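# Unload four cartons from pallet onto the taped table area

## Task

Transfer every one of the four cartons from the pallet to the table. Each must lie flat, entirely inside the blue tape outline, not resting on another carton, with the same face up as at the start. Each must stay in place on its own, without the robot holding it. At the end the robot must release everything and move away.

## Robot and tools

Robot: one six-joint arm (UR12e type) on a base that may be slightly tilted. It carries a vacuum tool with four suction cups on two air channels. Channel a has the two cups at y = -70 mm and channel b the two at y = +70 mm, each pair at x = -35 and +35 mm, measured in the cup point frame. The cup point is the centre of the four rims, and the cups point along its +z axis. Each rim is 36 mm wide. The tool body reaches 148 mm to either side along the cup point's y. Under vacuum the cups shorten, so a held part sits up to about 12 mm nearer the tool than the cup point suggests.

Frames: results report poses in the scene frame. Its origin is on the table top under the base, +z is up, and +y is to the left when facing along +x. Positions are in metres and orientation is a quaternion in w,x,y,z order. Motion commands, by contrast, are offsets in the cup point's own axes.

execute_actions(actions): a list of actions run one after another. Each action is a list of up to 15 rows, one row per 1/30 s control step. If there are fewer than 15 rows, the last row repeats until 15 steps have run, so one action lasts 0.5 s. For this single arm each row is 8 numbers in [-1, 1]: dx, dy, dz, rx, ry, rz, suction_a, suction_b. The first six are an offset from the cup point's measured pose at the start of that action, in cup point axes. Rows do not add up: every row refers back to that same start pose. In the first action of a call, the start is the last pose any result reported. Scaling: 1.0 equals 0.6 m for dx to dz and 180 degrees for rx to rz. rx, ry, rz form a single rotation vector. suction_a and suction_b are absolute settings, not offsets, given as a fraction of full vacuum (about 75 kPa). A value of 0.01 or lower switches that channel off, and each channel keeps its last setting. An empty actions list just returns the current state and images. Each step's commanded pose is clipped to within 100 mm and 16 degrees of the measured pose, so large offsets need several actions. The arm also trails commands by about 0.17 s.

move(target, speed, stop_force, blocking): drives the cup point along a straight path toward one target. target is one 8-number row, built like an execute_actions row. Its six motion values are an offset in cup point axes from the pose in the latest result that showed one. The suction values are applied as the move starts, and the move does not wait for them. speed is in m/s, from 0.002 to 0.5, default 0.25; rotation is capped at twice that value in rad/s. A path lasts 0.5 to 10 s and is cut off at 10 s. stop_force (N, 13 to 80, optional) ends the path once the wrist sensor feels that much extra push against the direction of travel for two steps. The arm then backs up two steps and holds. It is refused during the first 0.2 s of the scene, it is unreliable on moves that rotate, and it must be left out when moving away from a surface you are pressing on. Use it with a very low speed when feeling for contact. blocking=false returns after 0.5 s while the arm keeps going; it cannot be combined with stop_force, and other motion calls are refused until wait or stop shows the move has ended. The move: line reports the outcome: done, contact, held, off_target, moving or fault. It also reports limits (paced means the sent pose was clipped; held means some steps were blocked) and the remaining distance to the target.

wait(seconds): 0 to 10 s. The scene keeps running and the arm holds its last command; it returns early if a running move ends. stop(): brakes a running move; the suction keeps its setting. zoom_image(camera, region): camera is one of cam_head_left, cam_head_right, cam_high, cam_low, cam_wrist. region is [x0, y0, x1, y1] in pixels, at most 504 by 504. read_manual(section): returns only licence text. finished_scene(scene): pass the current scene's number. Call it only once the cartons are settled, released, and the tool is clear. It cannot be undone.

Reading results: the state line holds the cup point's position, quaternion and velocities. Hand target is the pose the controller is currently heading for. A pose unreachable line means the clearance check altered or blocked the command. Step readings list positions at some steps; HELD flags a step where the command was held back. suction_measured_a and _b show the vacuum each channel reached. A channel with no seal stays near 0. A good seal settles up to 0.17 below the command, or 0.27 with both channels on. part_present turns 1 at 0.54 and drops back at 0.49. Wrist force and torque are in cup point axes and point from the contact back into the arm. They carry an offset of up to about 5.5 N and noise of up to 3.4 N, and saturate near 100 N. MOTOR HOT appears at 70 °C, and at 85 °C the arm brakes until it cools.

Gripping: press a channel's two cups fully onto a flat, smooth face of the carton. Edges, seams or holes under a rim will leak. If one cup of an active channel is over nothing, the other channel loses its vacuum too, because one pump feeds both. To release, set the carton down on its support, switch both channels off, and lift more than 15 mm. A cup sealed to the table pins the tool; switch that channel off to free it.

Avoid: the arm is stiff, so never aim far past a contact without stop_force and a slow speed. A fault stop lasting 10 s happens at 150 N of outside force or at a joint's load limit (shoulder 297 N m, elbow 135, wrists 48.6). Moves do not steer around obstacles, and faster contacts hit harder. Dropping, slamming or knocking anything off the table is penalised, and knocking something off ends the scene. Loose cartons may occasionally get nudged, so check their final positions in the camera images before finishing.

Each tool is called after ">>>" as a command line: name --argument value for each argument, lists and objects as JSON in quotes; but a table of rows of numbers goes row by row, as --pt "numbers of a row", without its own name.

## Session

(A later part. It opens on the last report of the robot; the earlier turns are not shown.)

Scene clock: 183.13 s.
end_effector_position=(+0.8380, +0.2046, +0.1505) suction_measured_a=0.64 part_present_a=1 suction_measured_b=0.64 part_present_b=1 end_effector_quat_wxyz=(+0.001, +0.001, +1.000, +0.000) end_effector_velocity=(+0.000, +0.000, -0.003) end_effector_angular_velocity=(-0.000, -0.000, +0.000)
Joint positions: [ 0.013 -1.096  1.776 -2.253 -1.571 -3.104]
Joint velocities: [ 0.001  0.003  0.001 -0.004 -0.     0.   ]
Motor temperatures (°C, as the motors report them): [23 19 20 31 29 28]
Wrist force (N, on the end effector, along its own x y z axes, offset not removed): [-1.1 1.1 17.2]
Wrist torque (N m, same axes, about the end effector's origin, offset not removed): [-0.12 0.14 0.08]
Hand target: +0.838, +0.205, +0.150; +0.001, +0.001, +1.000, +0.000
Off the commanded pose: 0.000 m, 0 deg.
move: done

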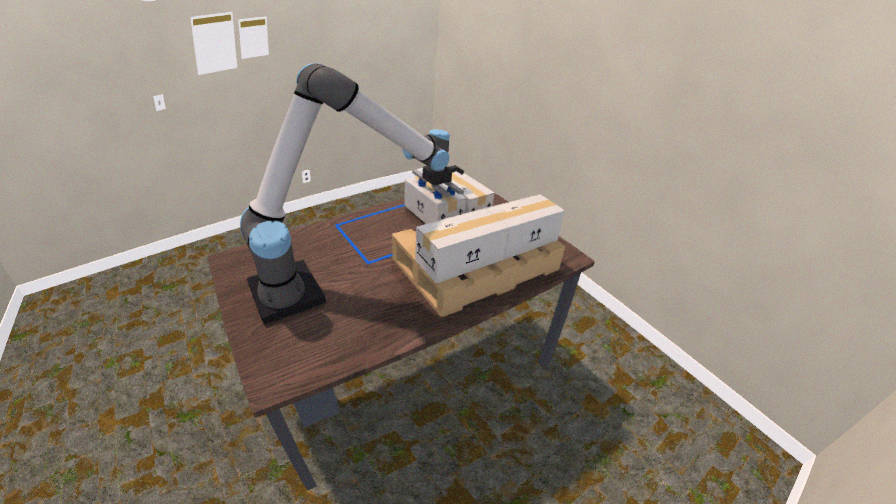

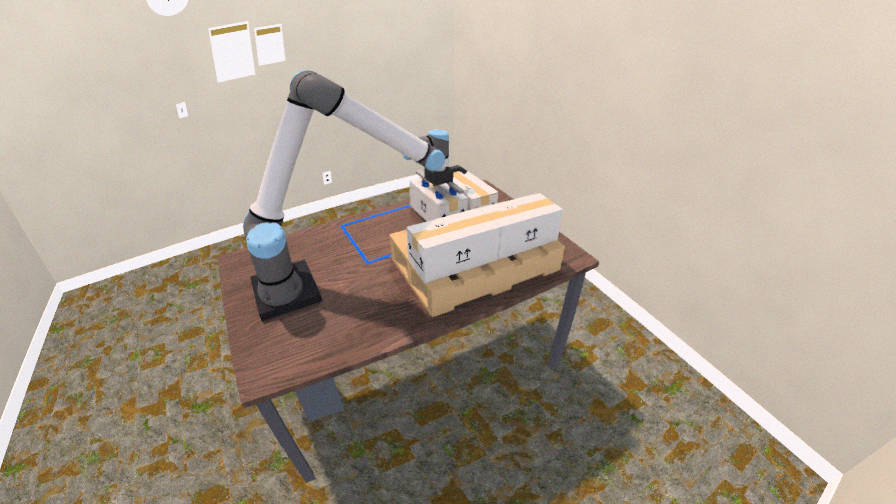

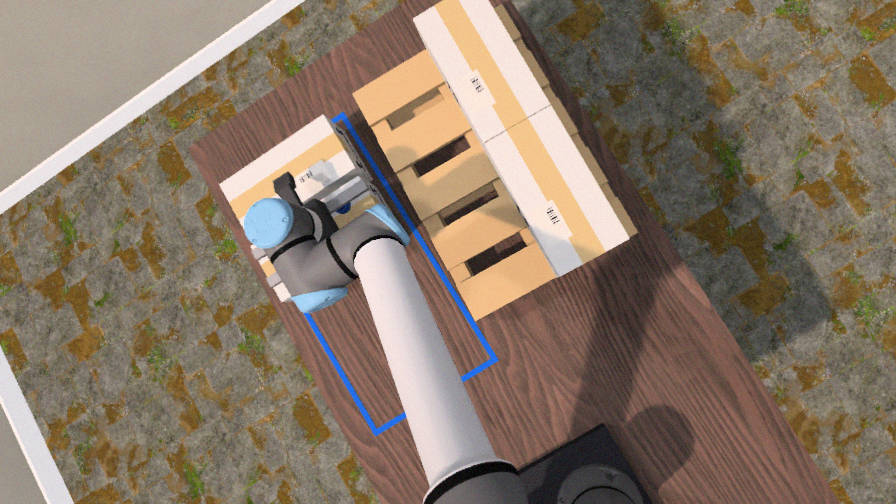

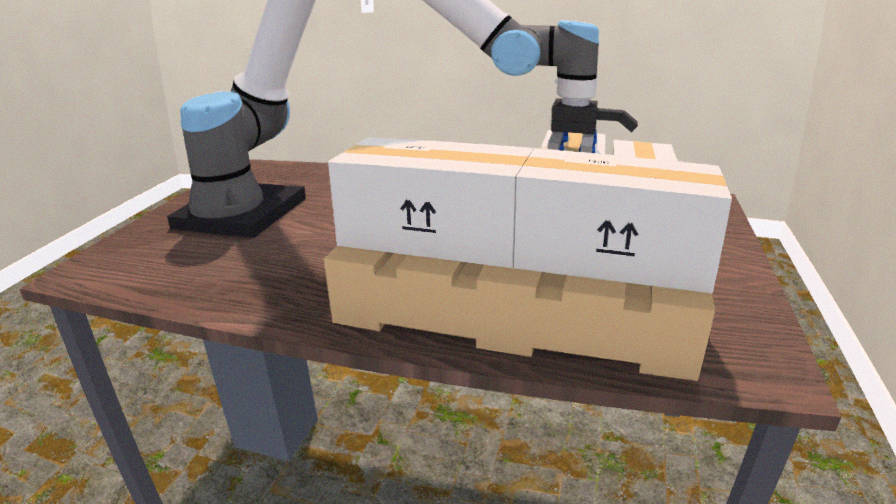

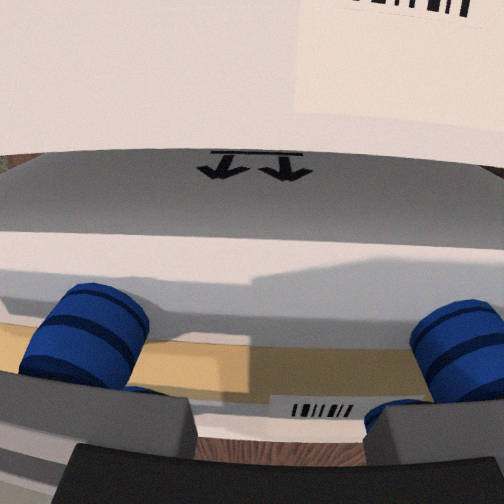

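>>> move --target '[0,0,0.05,0,0,0,1,1]' --speed 0.012 --stop_force 15

>>> execute_actions --actions '[[[0,0,-0.002,0,0,0,0,0]]]'

>>> move --target '[0,0,-0.2,0,0,0,0,0]' --speed 0.4

>>> move --target '[-0.145,-0.808,-0.09,0,0,0.516,0,0]' --speed 0.5

Scene clock: 194.40 s.
end_effector_position=(+0.8380, +0.2048, +0.1370) suction_measured_a=0.64 part_present_a=1 suction_measured_b=0.64 part_present_b=1 end_effector_quat_wxyz=(+0.001, +0.001, +1.000, +0.000) end_effector_velocity=(-0.002, +0.000, +0.001) end_effector_angular_velocity=(-0.000, +0.006, +0.000)
Joint positions: [ 0.013 -1.081  1.783 -2.274 -1.571 -3.104]
Joint velocities: [ 0.    -0.003  0.001  0.008  0.    -0.   ]
Motor temperatures (°C, as the motors report them): [23 19 20 31 29 28]
Wrist force (N, on the end effector, along its own x y z axes, offset not removed): [-8.9 2.1 -20.1]
Wrist torque (N m, same axes, about the end effector's origin, offset not removed): [1.75 -0.04 0.30]
Hand target: +0.838, +0.205, +0.138; +0.001, +0.001, +1.000, +0.000
Off the commanded pose: 0.016 m, 0 deg.
move: contact

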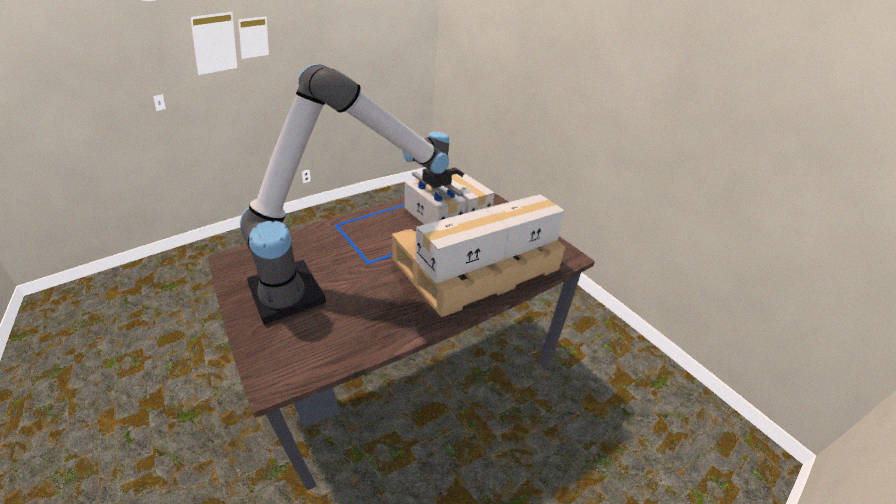

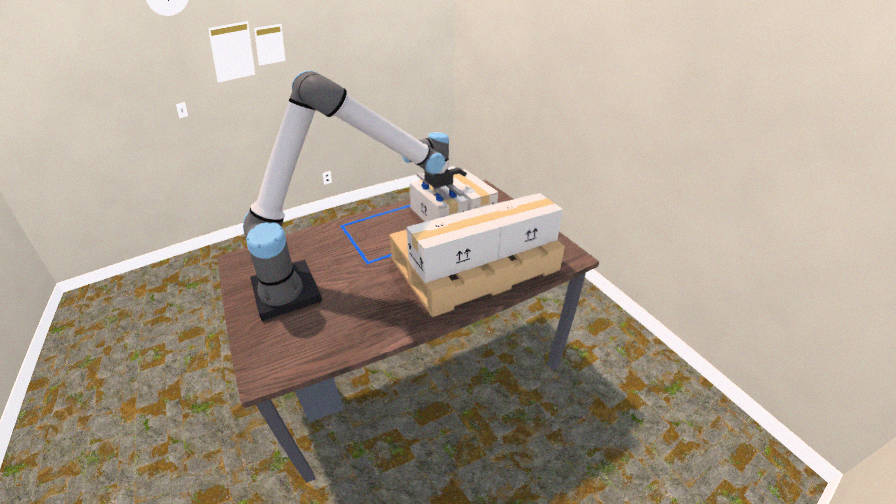

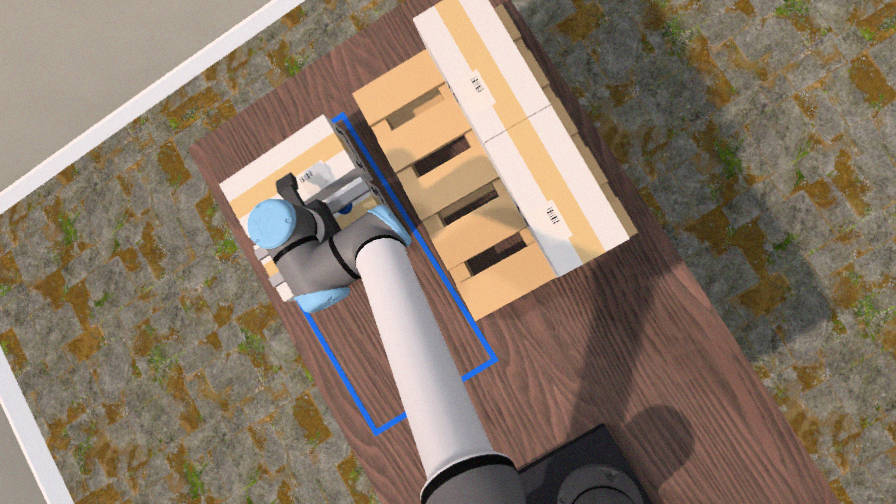

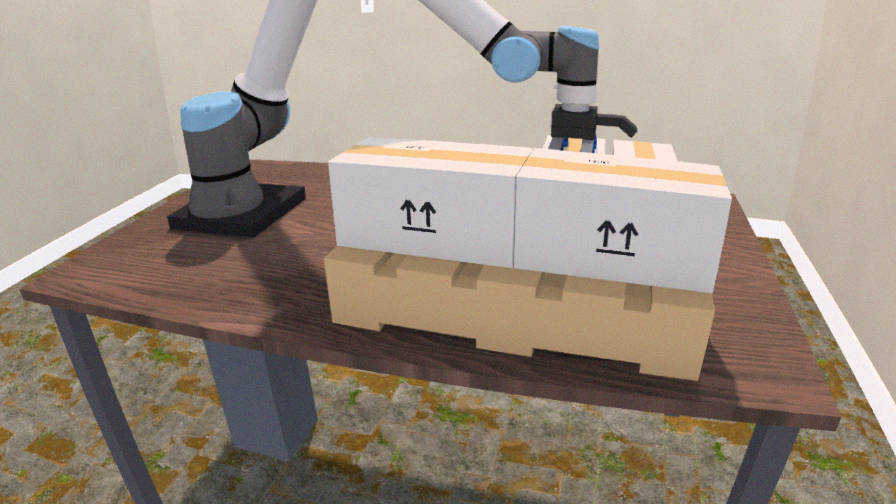

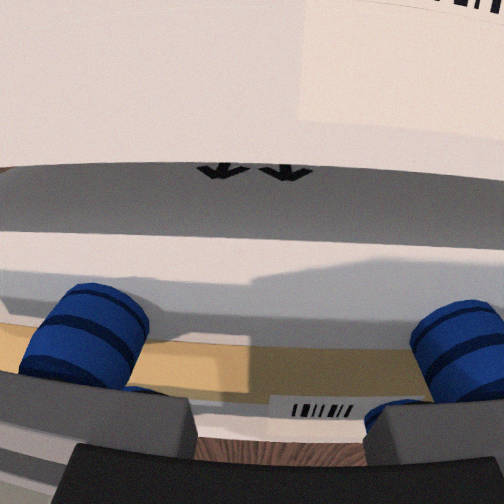

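Scene clock: 194.90 s.
end_effector_position=(+0.8380, +0.2048, +0.1381) suction_measured_a=0.01 part_present_a=0 suction_measured_b=0.01 part_present_b=0 end_effector_quat_wxyz=(+0.001, +0.001, +1.000, +0.000) end_effector_velocity=(-0.000, +0.000, +0.000) end_effector_angular_velocity=(-0.000, -0.000, +0.000)
Joint positions: [ 0.013 -1.082  1.782 -2.272 -1.571 -3.104]
Joint velocities: [ 0.    -0.001 -0.     0.    -0.     0.   ]
Motor temperatures (°C, as the motors report them): [23 19 20 31 29 28]
Wrist force (N, on the end effector, along its own x y z axes, offset not removed): [-0.1 0.3 -49.1]
Wrist torque (N m, same axes, about the end effector's origin, offset not removed): [0.14 -0.06 0.05]
Hand target: +0.838, +0.205, +0.138; +0.001, +0.001, +1.000, +0.000
Off the commanded pose: 0.000 m, 0 deg.
Step readings (end_effector_position):
0: (+0.8380, +0.2048, +0.1370)
1: (+0.8380, +0.2048, +0.1370)
2: (+0.8380, +0.2048, +0.1373)
4: (+0.8381, +0.2048, +0.1377)
8: (+0.8380, +0.2048, +0.1380)
15: end_effector_position above

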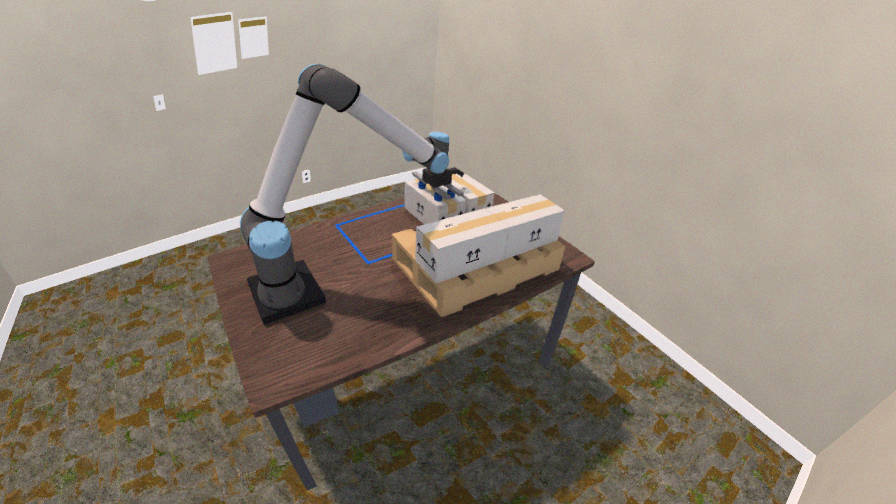

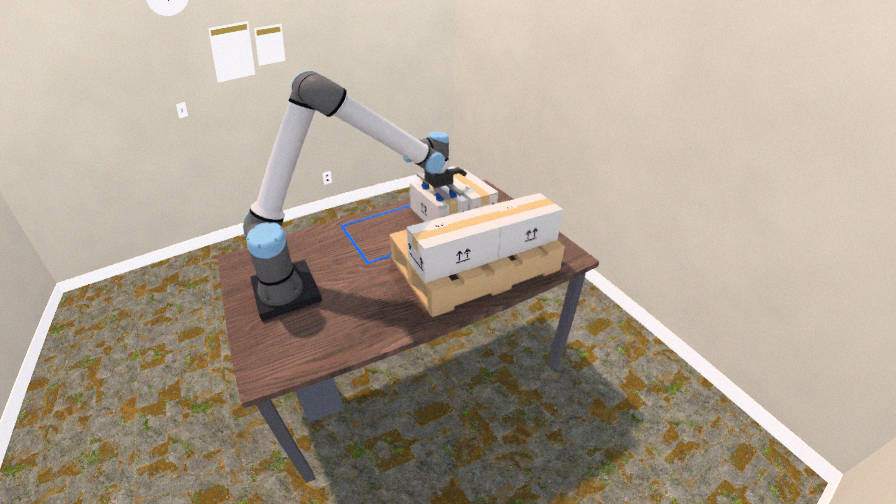

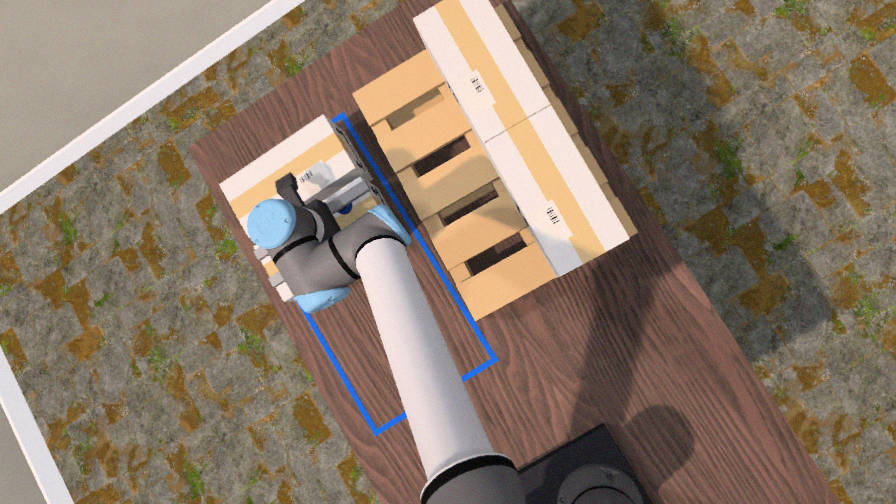

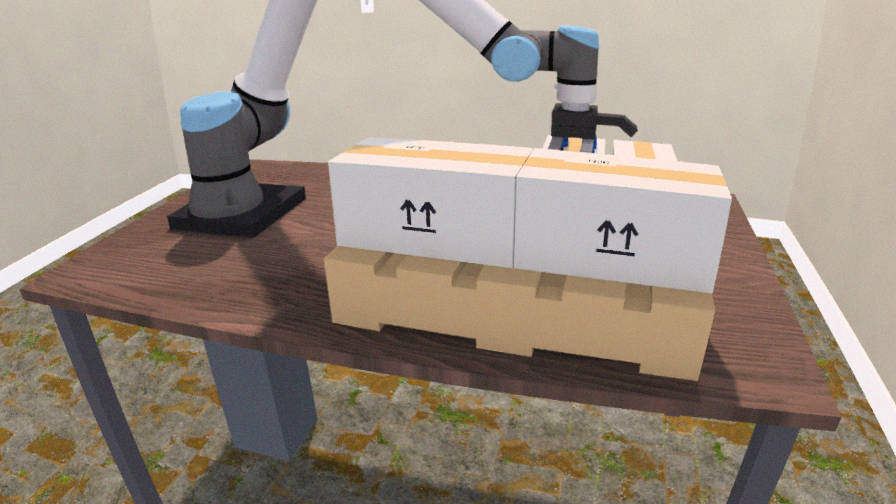

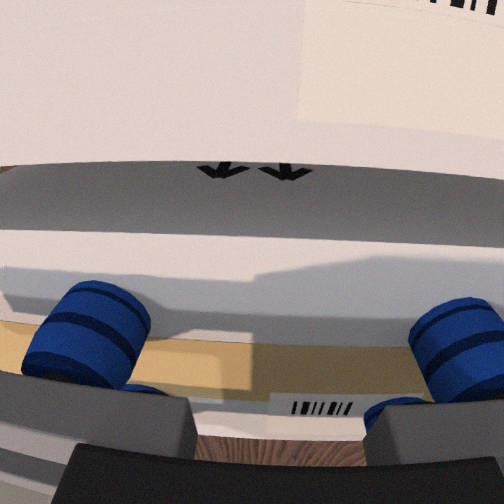

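Scene clock: 195.97 s.
end_effector_position=(+0.8379, +0.2048, +0.2577) suction_measured_a=0.01 part_present_a=0 suction_measured_b=0.01 part_present_b=0 end_effector_quat_wxyz=(+0.001, +0.000, +1.000, +0.000) end_effector_velocity=(-0.000, +0.000, +0.002) end_effector_angular_velocity=(-0.000, +0.002, +0.001)
Joint positions: [ 0.013 -1.195  1.702 -2.08  -1.571 -3.104]
Joint velocities: [ 0.001 -0.001 -0.002  0.005  0.    -0.   ]
Motor temperatures (°C, as the motors report them): [23 19 20 31 29 28]
Wrist force (N, on the end effector, along its own x y z axes, offset not removed): [0.2 -1.0 -2.4]
Wrist torque (N m, same axes, about the end effector's origin, offset not removed): [-0.22 -0.07 0.18]
Hand target: +0.838, +0.205, +0.258; +0.001, +0.001, +1.000, +0.000
Off the commanded pose: 0.000 m, 0 deg.
move: done

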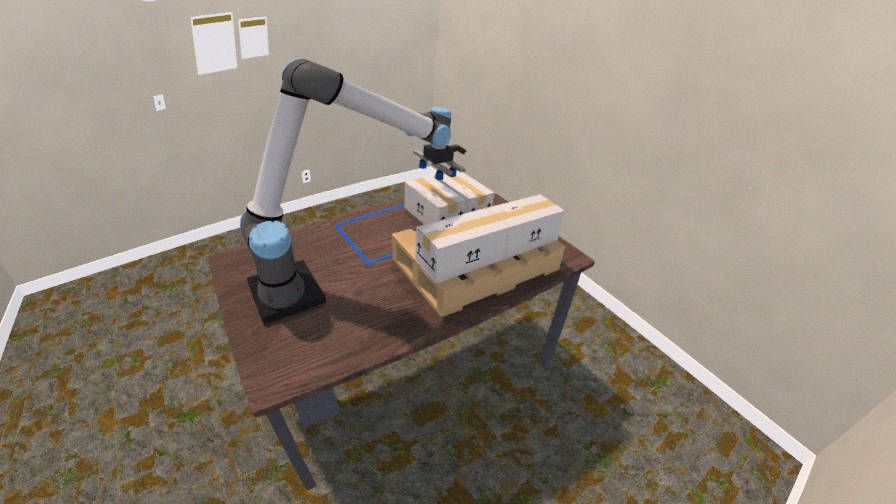

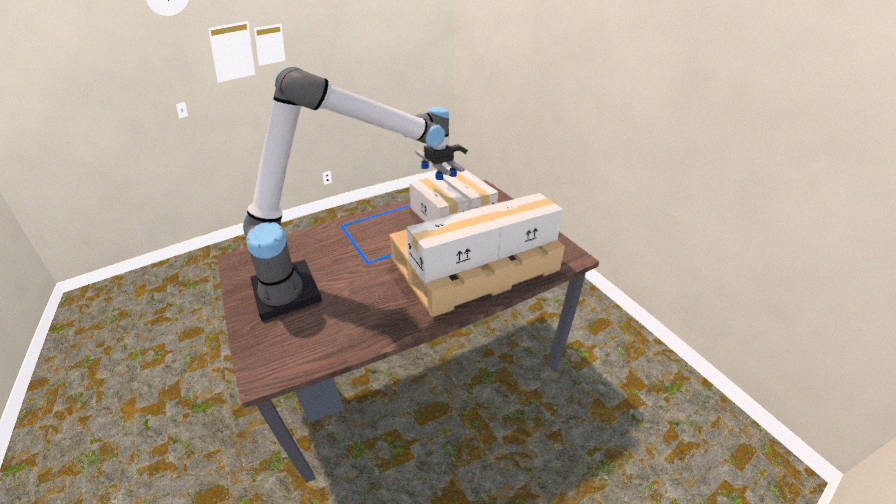

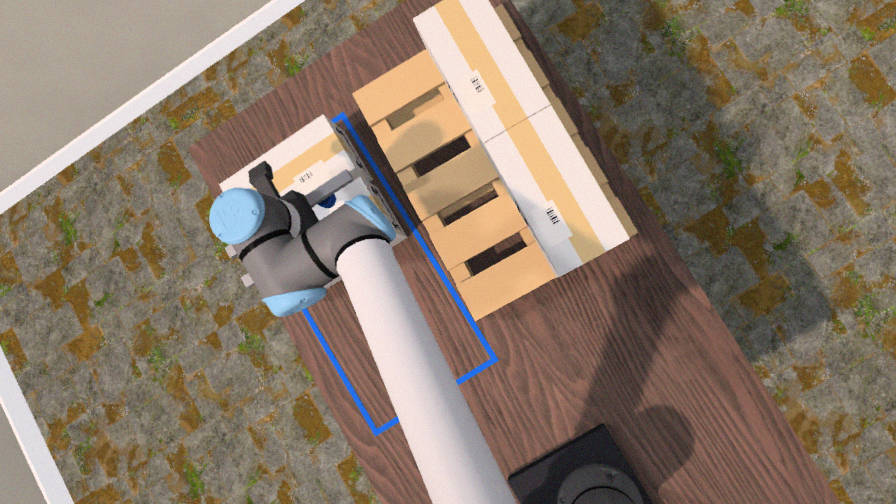

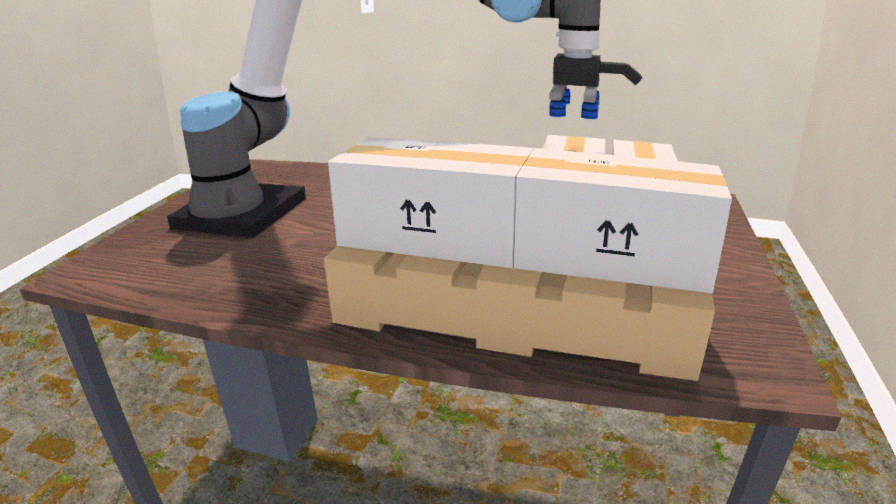

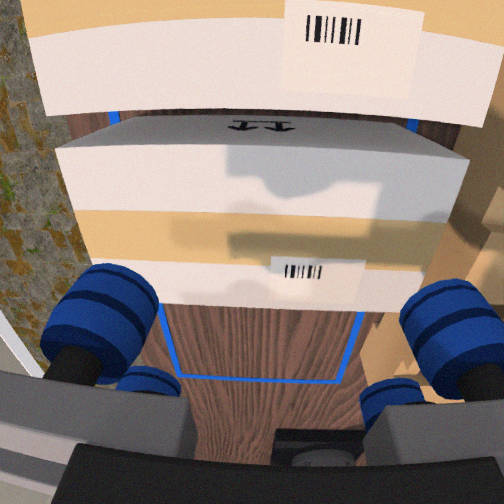

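Scene clock: 198.37 s.
end_effector_position=(+0.9243, -0.2797, +0.3114) suction_measured_a=0.01 part_present_a=0 suction_measured_b=0.01 part_present_b=0 end_effector_quat_wxyz=(+0.001, +0.725, +0.689, +0.001) end_effector_velocity=(+0.001, -0.002, -0.001) end_effector_angular_velocity=(+0.001, +0.001, -0.008)
Joint positions: [-0.498 -1.075  1.419 -1.916 -1.57  -1.996]
Joint velocities: [-0.001  0.004 -0.005  0.003  0.     0.007]
Motor temperatures (°C, as the motors report them): [23 19 20 31 29 28]
Wrist force (N, on the end effector, along its own x y z axes, offset not removed): [0.9 -1.6 -3.8]
Wrist torque (N m, same axes, about the end effector's origin, offset not removed): [-0.28 -0.24 0.16]
Hand target: +0.924, -0.280, +0.311; +0.001, +0.725, +0.689, +0.001
Off the commanded pose: 0.000 m, 0 deg.
move: done

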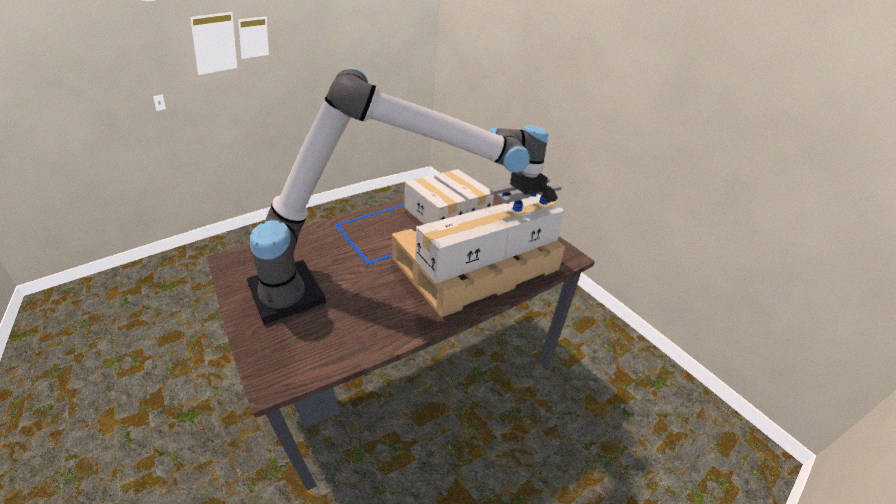

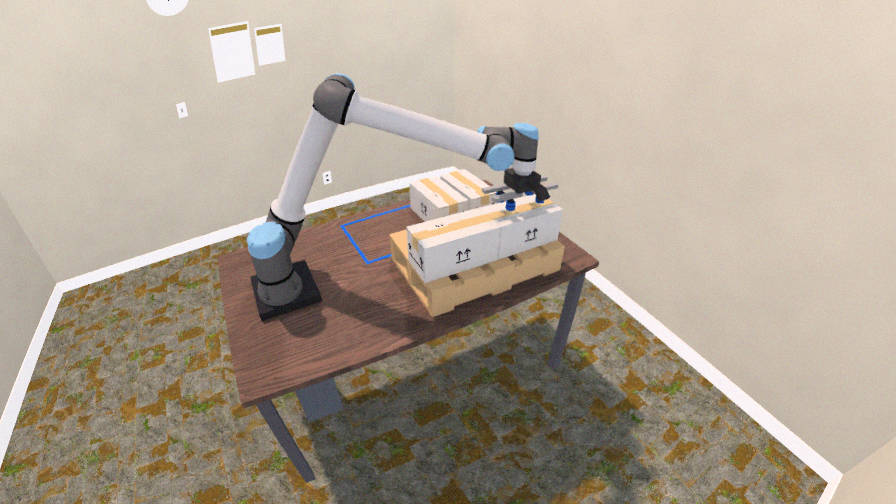

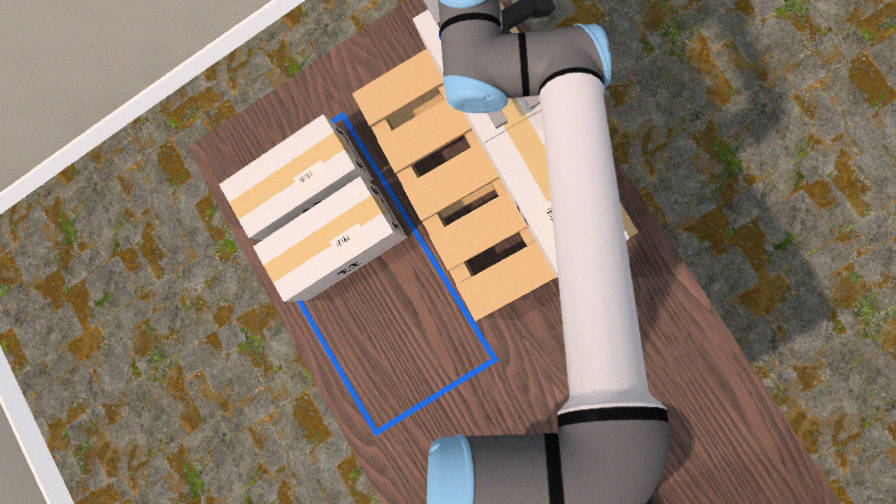

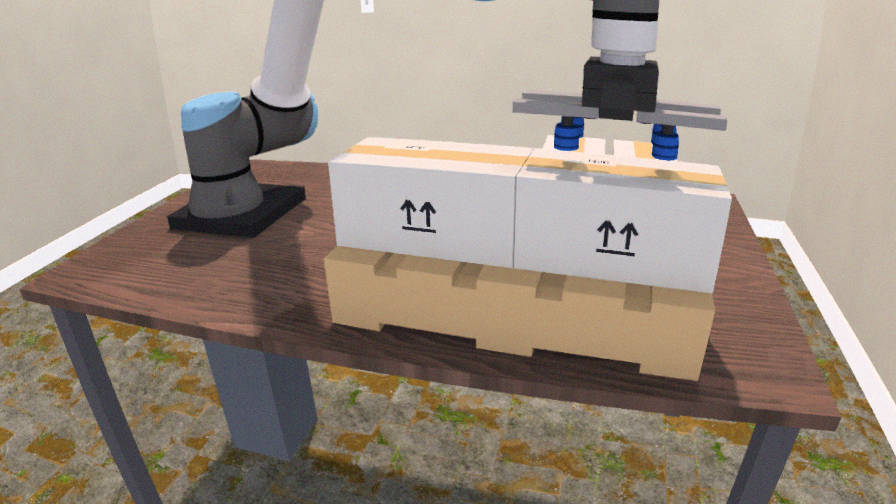

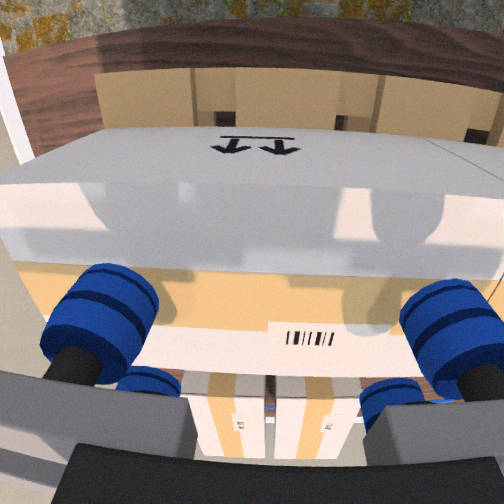

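>>> move --target '[0.008,0,0.078,0,0,0,1,1]' --speed 0.06

>>> execute_actions --actions '[[[0,0,0,0,0,0,1,1]]]'

Scene clock: 209.17 s.
end_effector_position=(+0.9245, -0.2748, +0.2648) suction_measured_a=0.43 part_present_a=0 suction_measured_b=0.43 part_present_b=0 end_effector_quat_wxyz=(+0.000, +0.725, +0.689, +0.001) end_effector_velocity=(-0.000, +0.001, -0.002) end_effector_angular_velocity=(+0.000, -0.001, +0.000)
Joint positions: [-0.494 -1.048  1.465 -1.989 -1.57  -1.991]
Joint velocities: [ 0.     0.001  0.003 -0.004  0.001 -0.   ]
Motor temperatures (°C, as the motors report them): [23 19 20 31 29 28]
Wrist force (N, on the end effector, along its own x y z axes, offset not removed): [1.1 -2.0 17.8]
Wrist torque (N m, same axes, about the end effector's origin, offset not removed): [-0.94 0.10 -0.07]
Hand target: +0.925, -0.275, +0.265; +0.001, +0.725, +0.689, +0.001
Off the commanded pose: 0.000 m, 0 deg.
move: done

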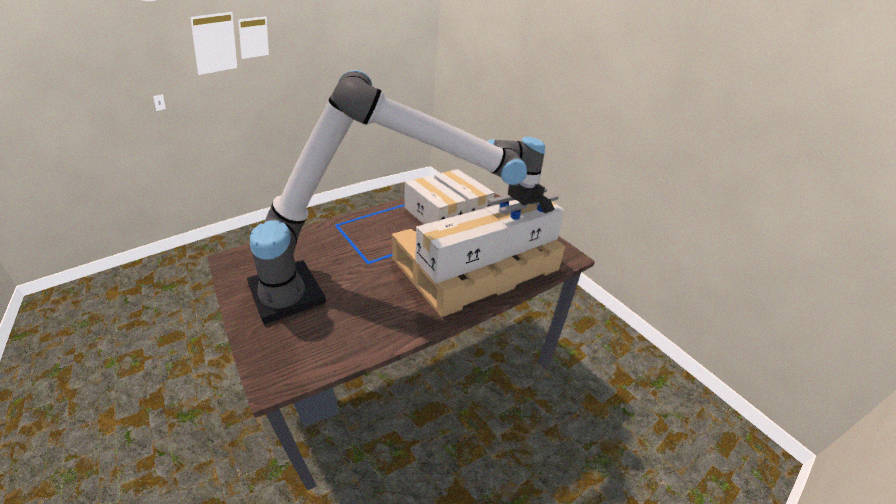

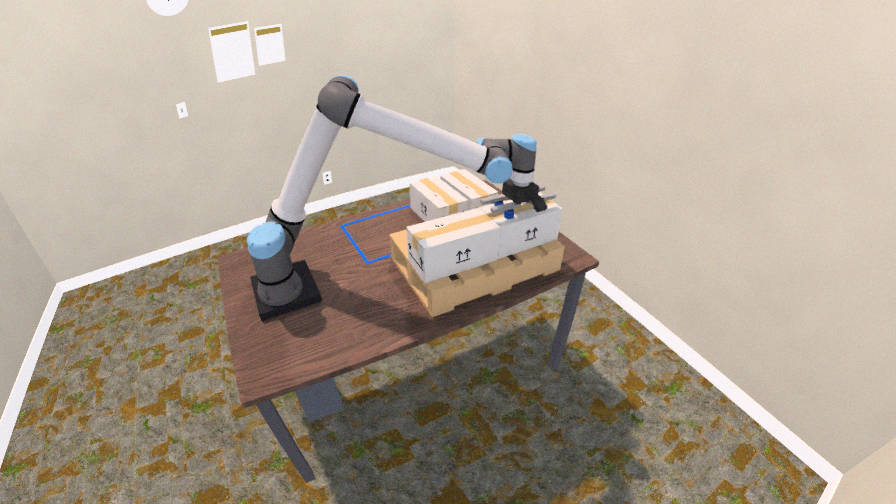

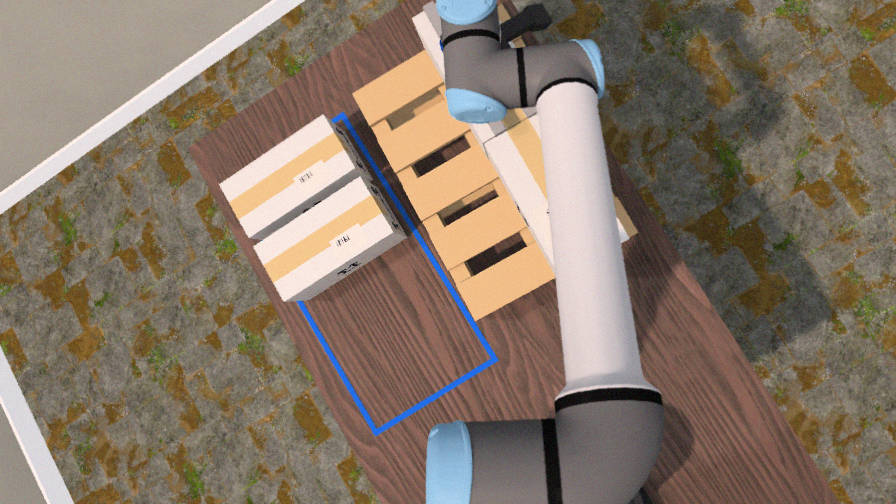

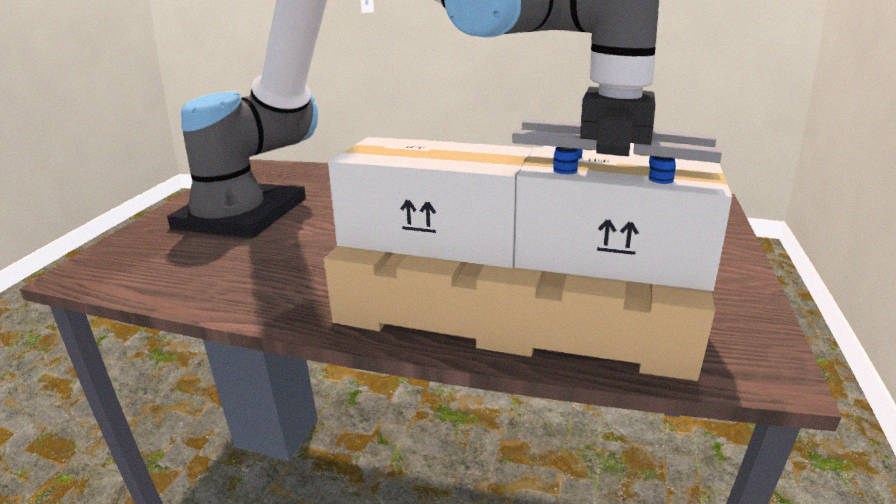

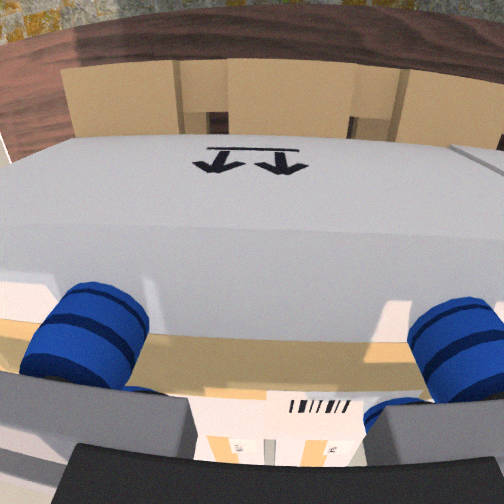

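Scene clock: 209.67 s.
end_effector_position=(+0.9245, -0.2748, +0.2647) suction_measured_a=0.61 part_present_a=1 suction_measured_b=0.61 part_present_b=1 end_effector_quat_wxyz=(+0.000, +0.725, +0.689, +0.001) end_effector_velocity=(+0.001, +0.000, +0.000) end_effector_angular_velocity=(-0.001, -0.000, +0.001)
Joint positions: [-0.494 -1.048  1.465 -1.989 -1.57  -1.991]
Joint velocities: [ 0.001  0.    -0.001  0.    -0.001  0.   ]
Motor temperatures (°C, as the motors report them): [23 19 20 31 29 28]
Wrist force (N, on the end effector, along its own x y z axes, offset not removed): [-2.0 -1.5 16.7]
Wrist torque (N m, same axes, about the end effector's origin, offset not removed): [-0.48 0.25 0.14]
Hand target: +0.925, -0.275, +0.265; +0.000, +0.725, +0.689, +0.001
Off the commanded pose: 0.000 m, 0 deg.
Step readings (end_effector_position):
0: (+0.9245, -0.2748, +0.2648)
1: (+0.9245, -0.2748, +0.2647)
2: (+0.9246, -0.2748, +0.2647)
4: (+0.9246, -0.2748, +0.2647)
8: (+0.9246, -0.2748, +0.2647)
15: end_effector_position above

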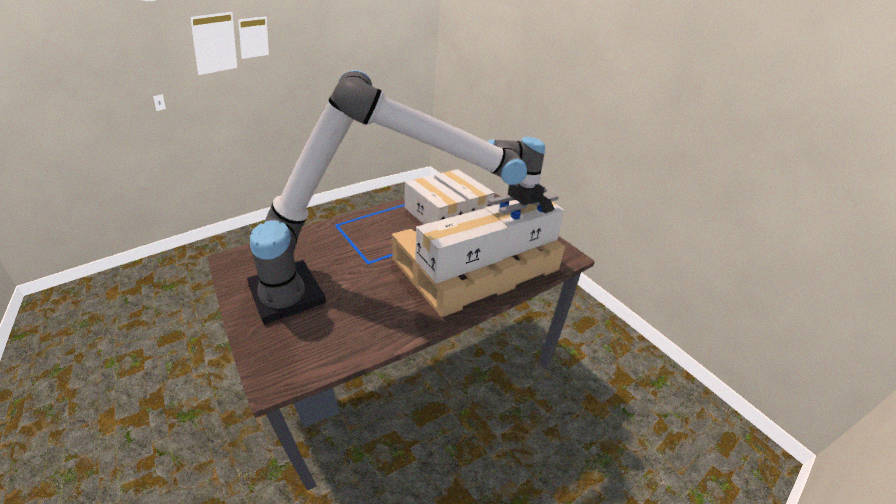

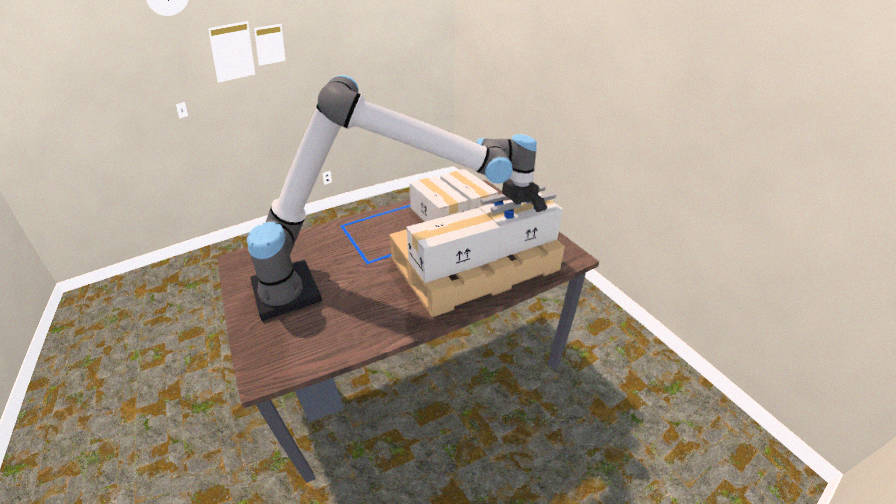

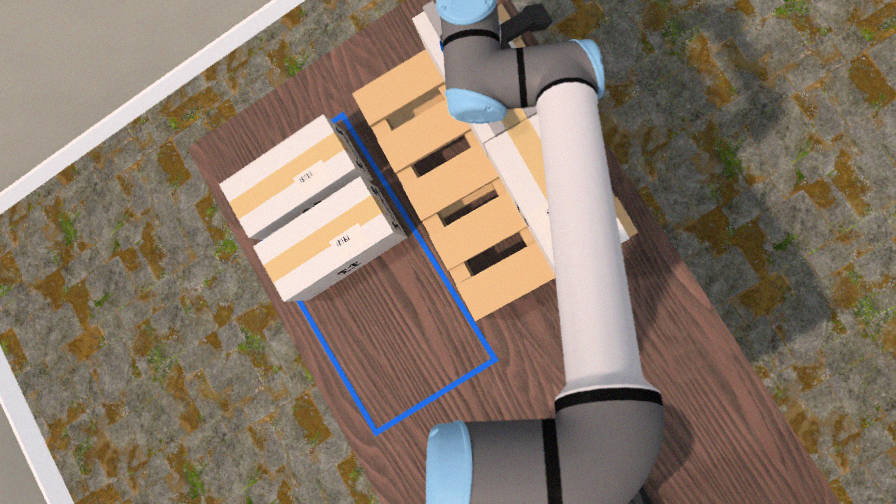

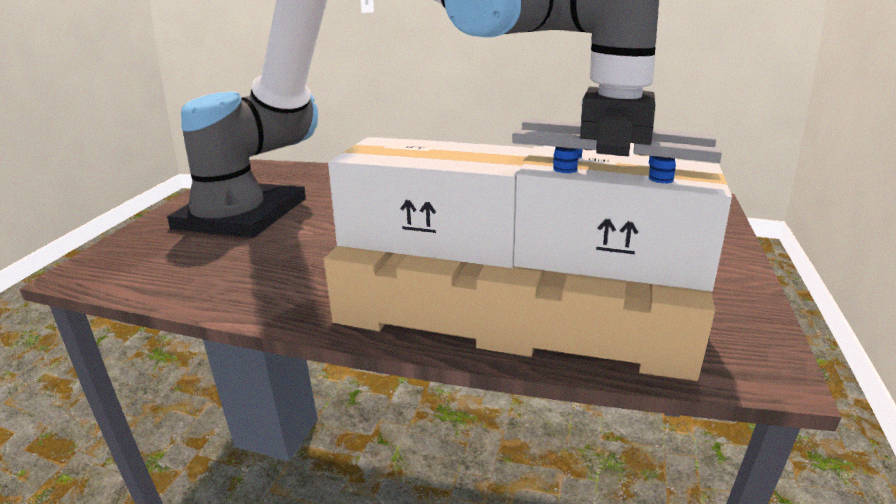

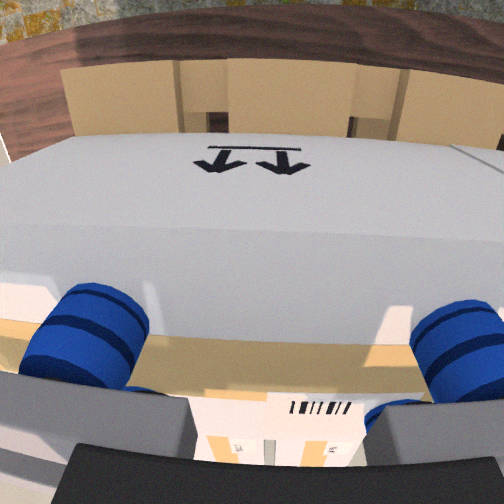

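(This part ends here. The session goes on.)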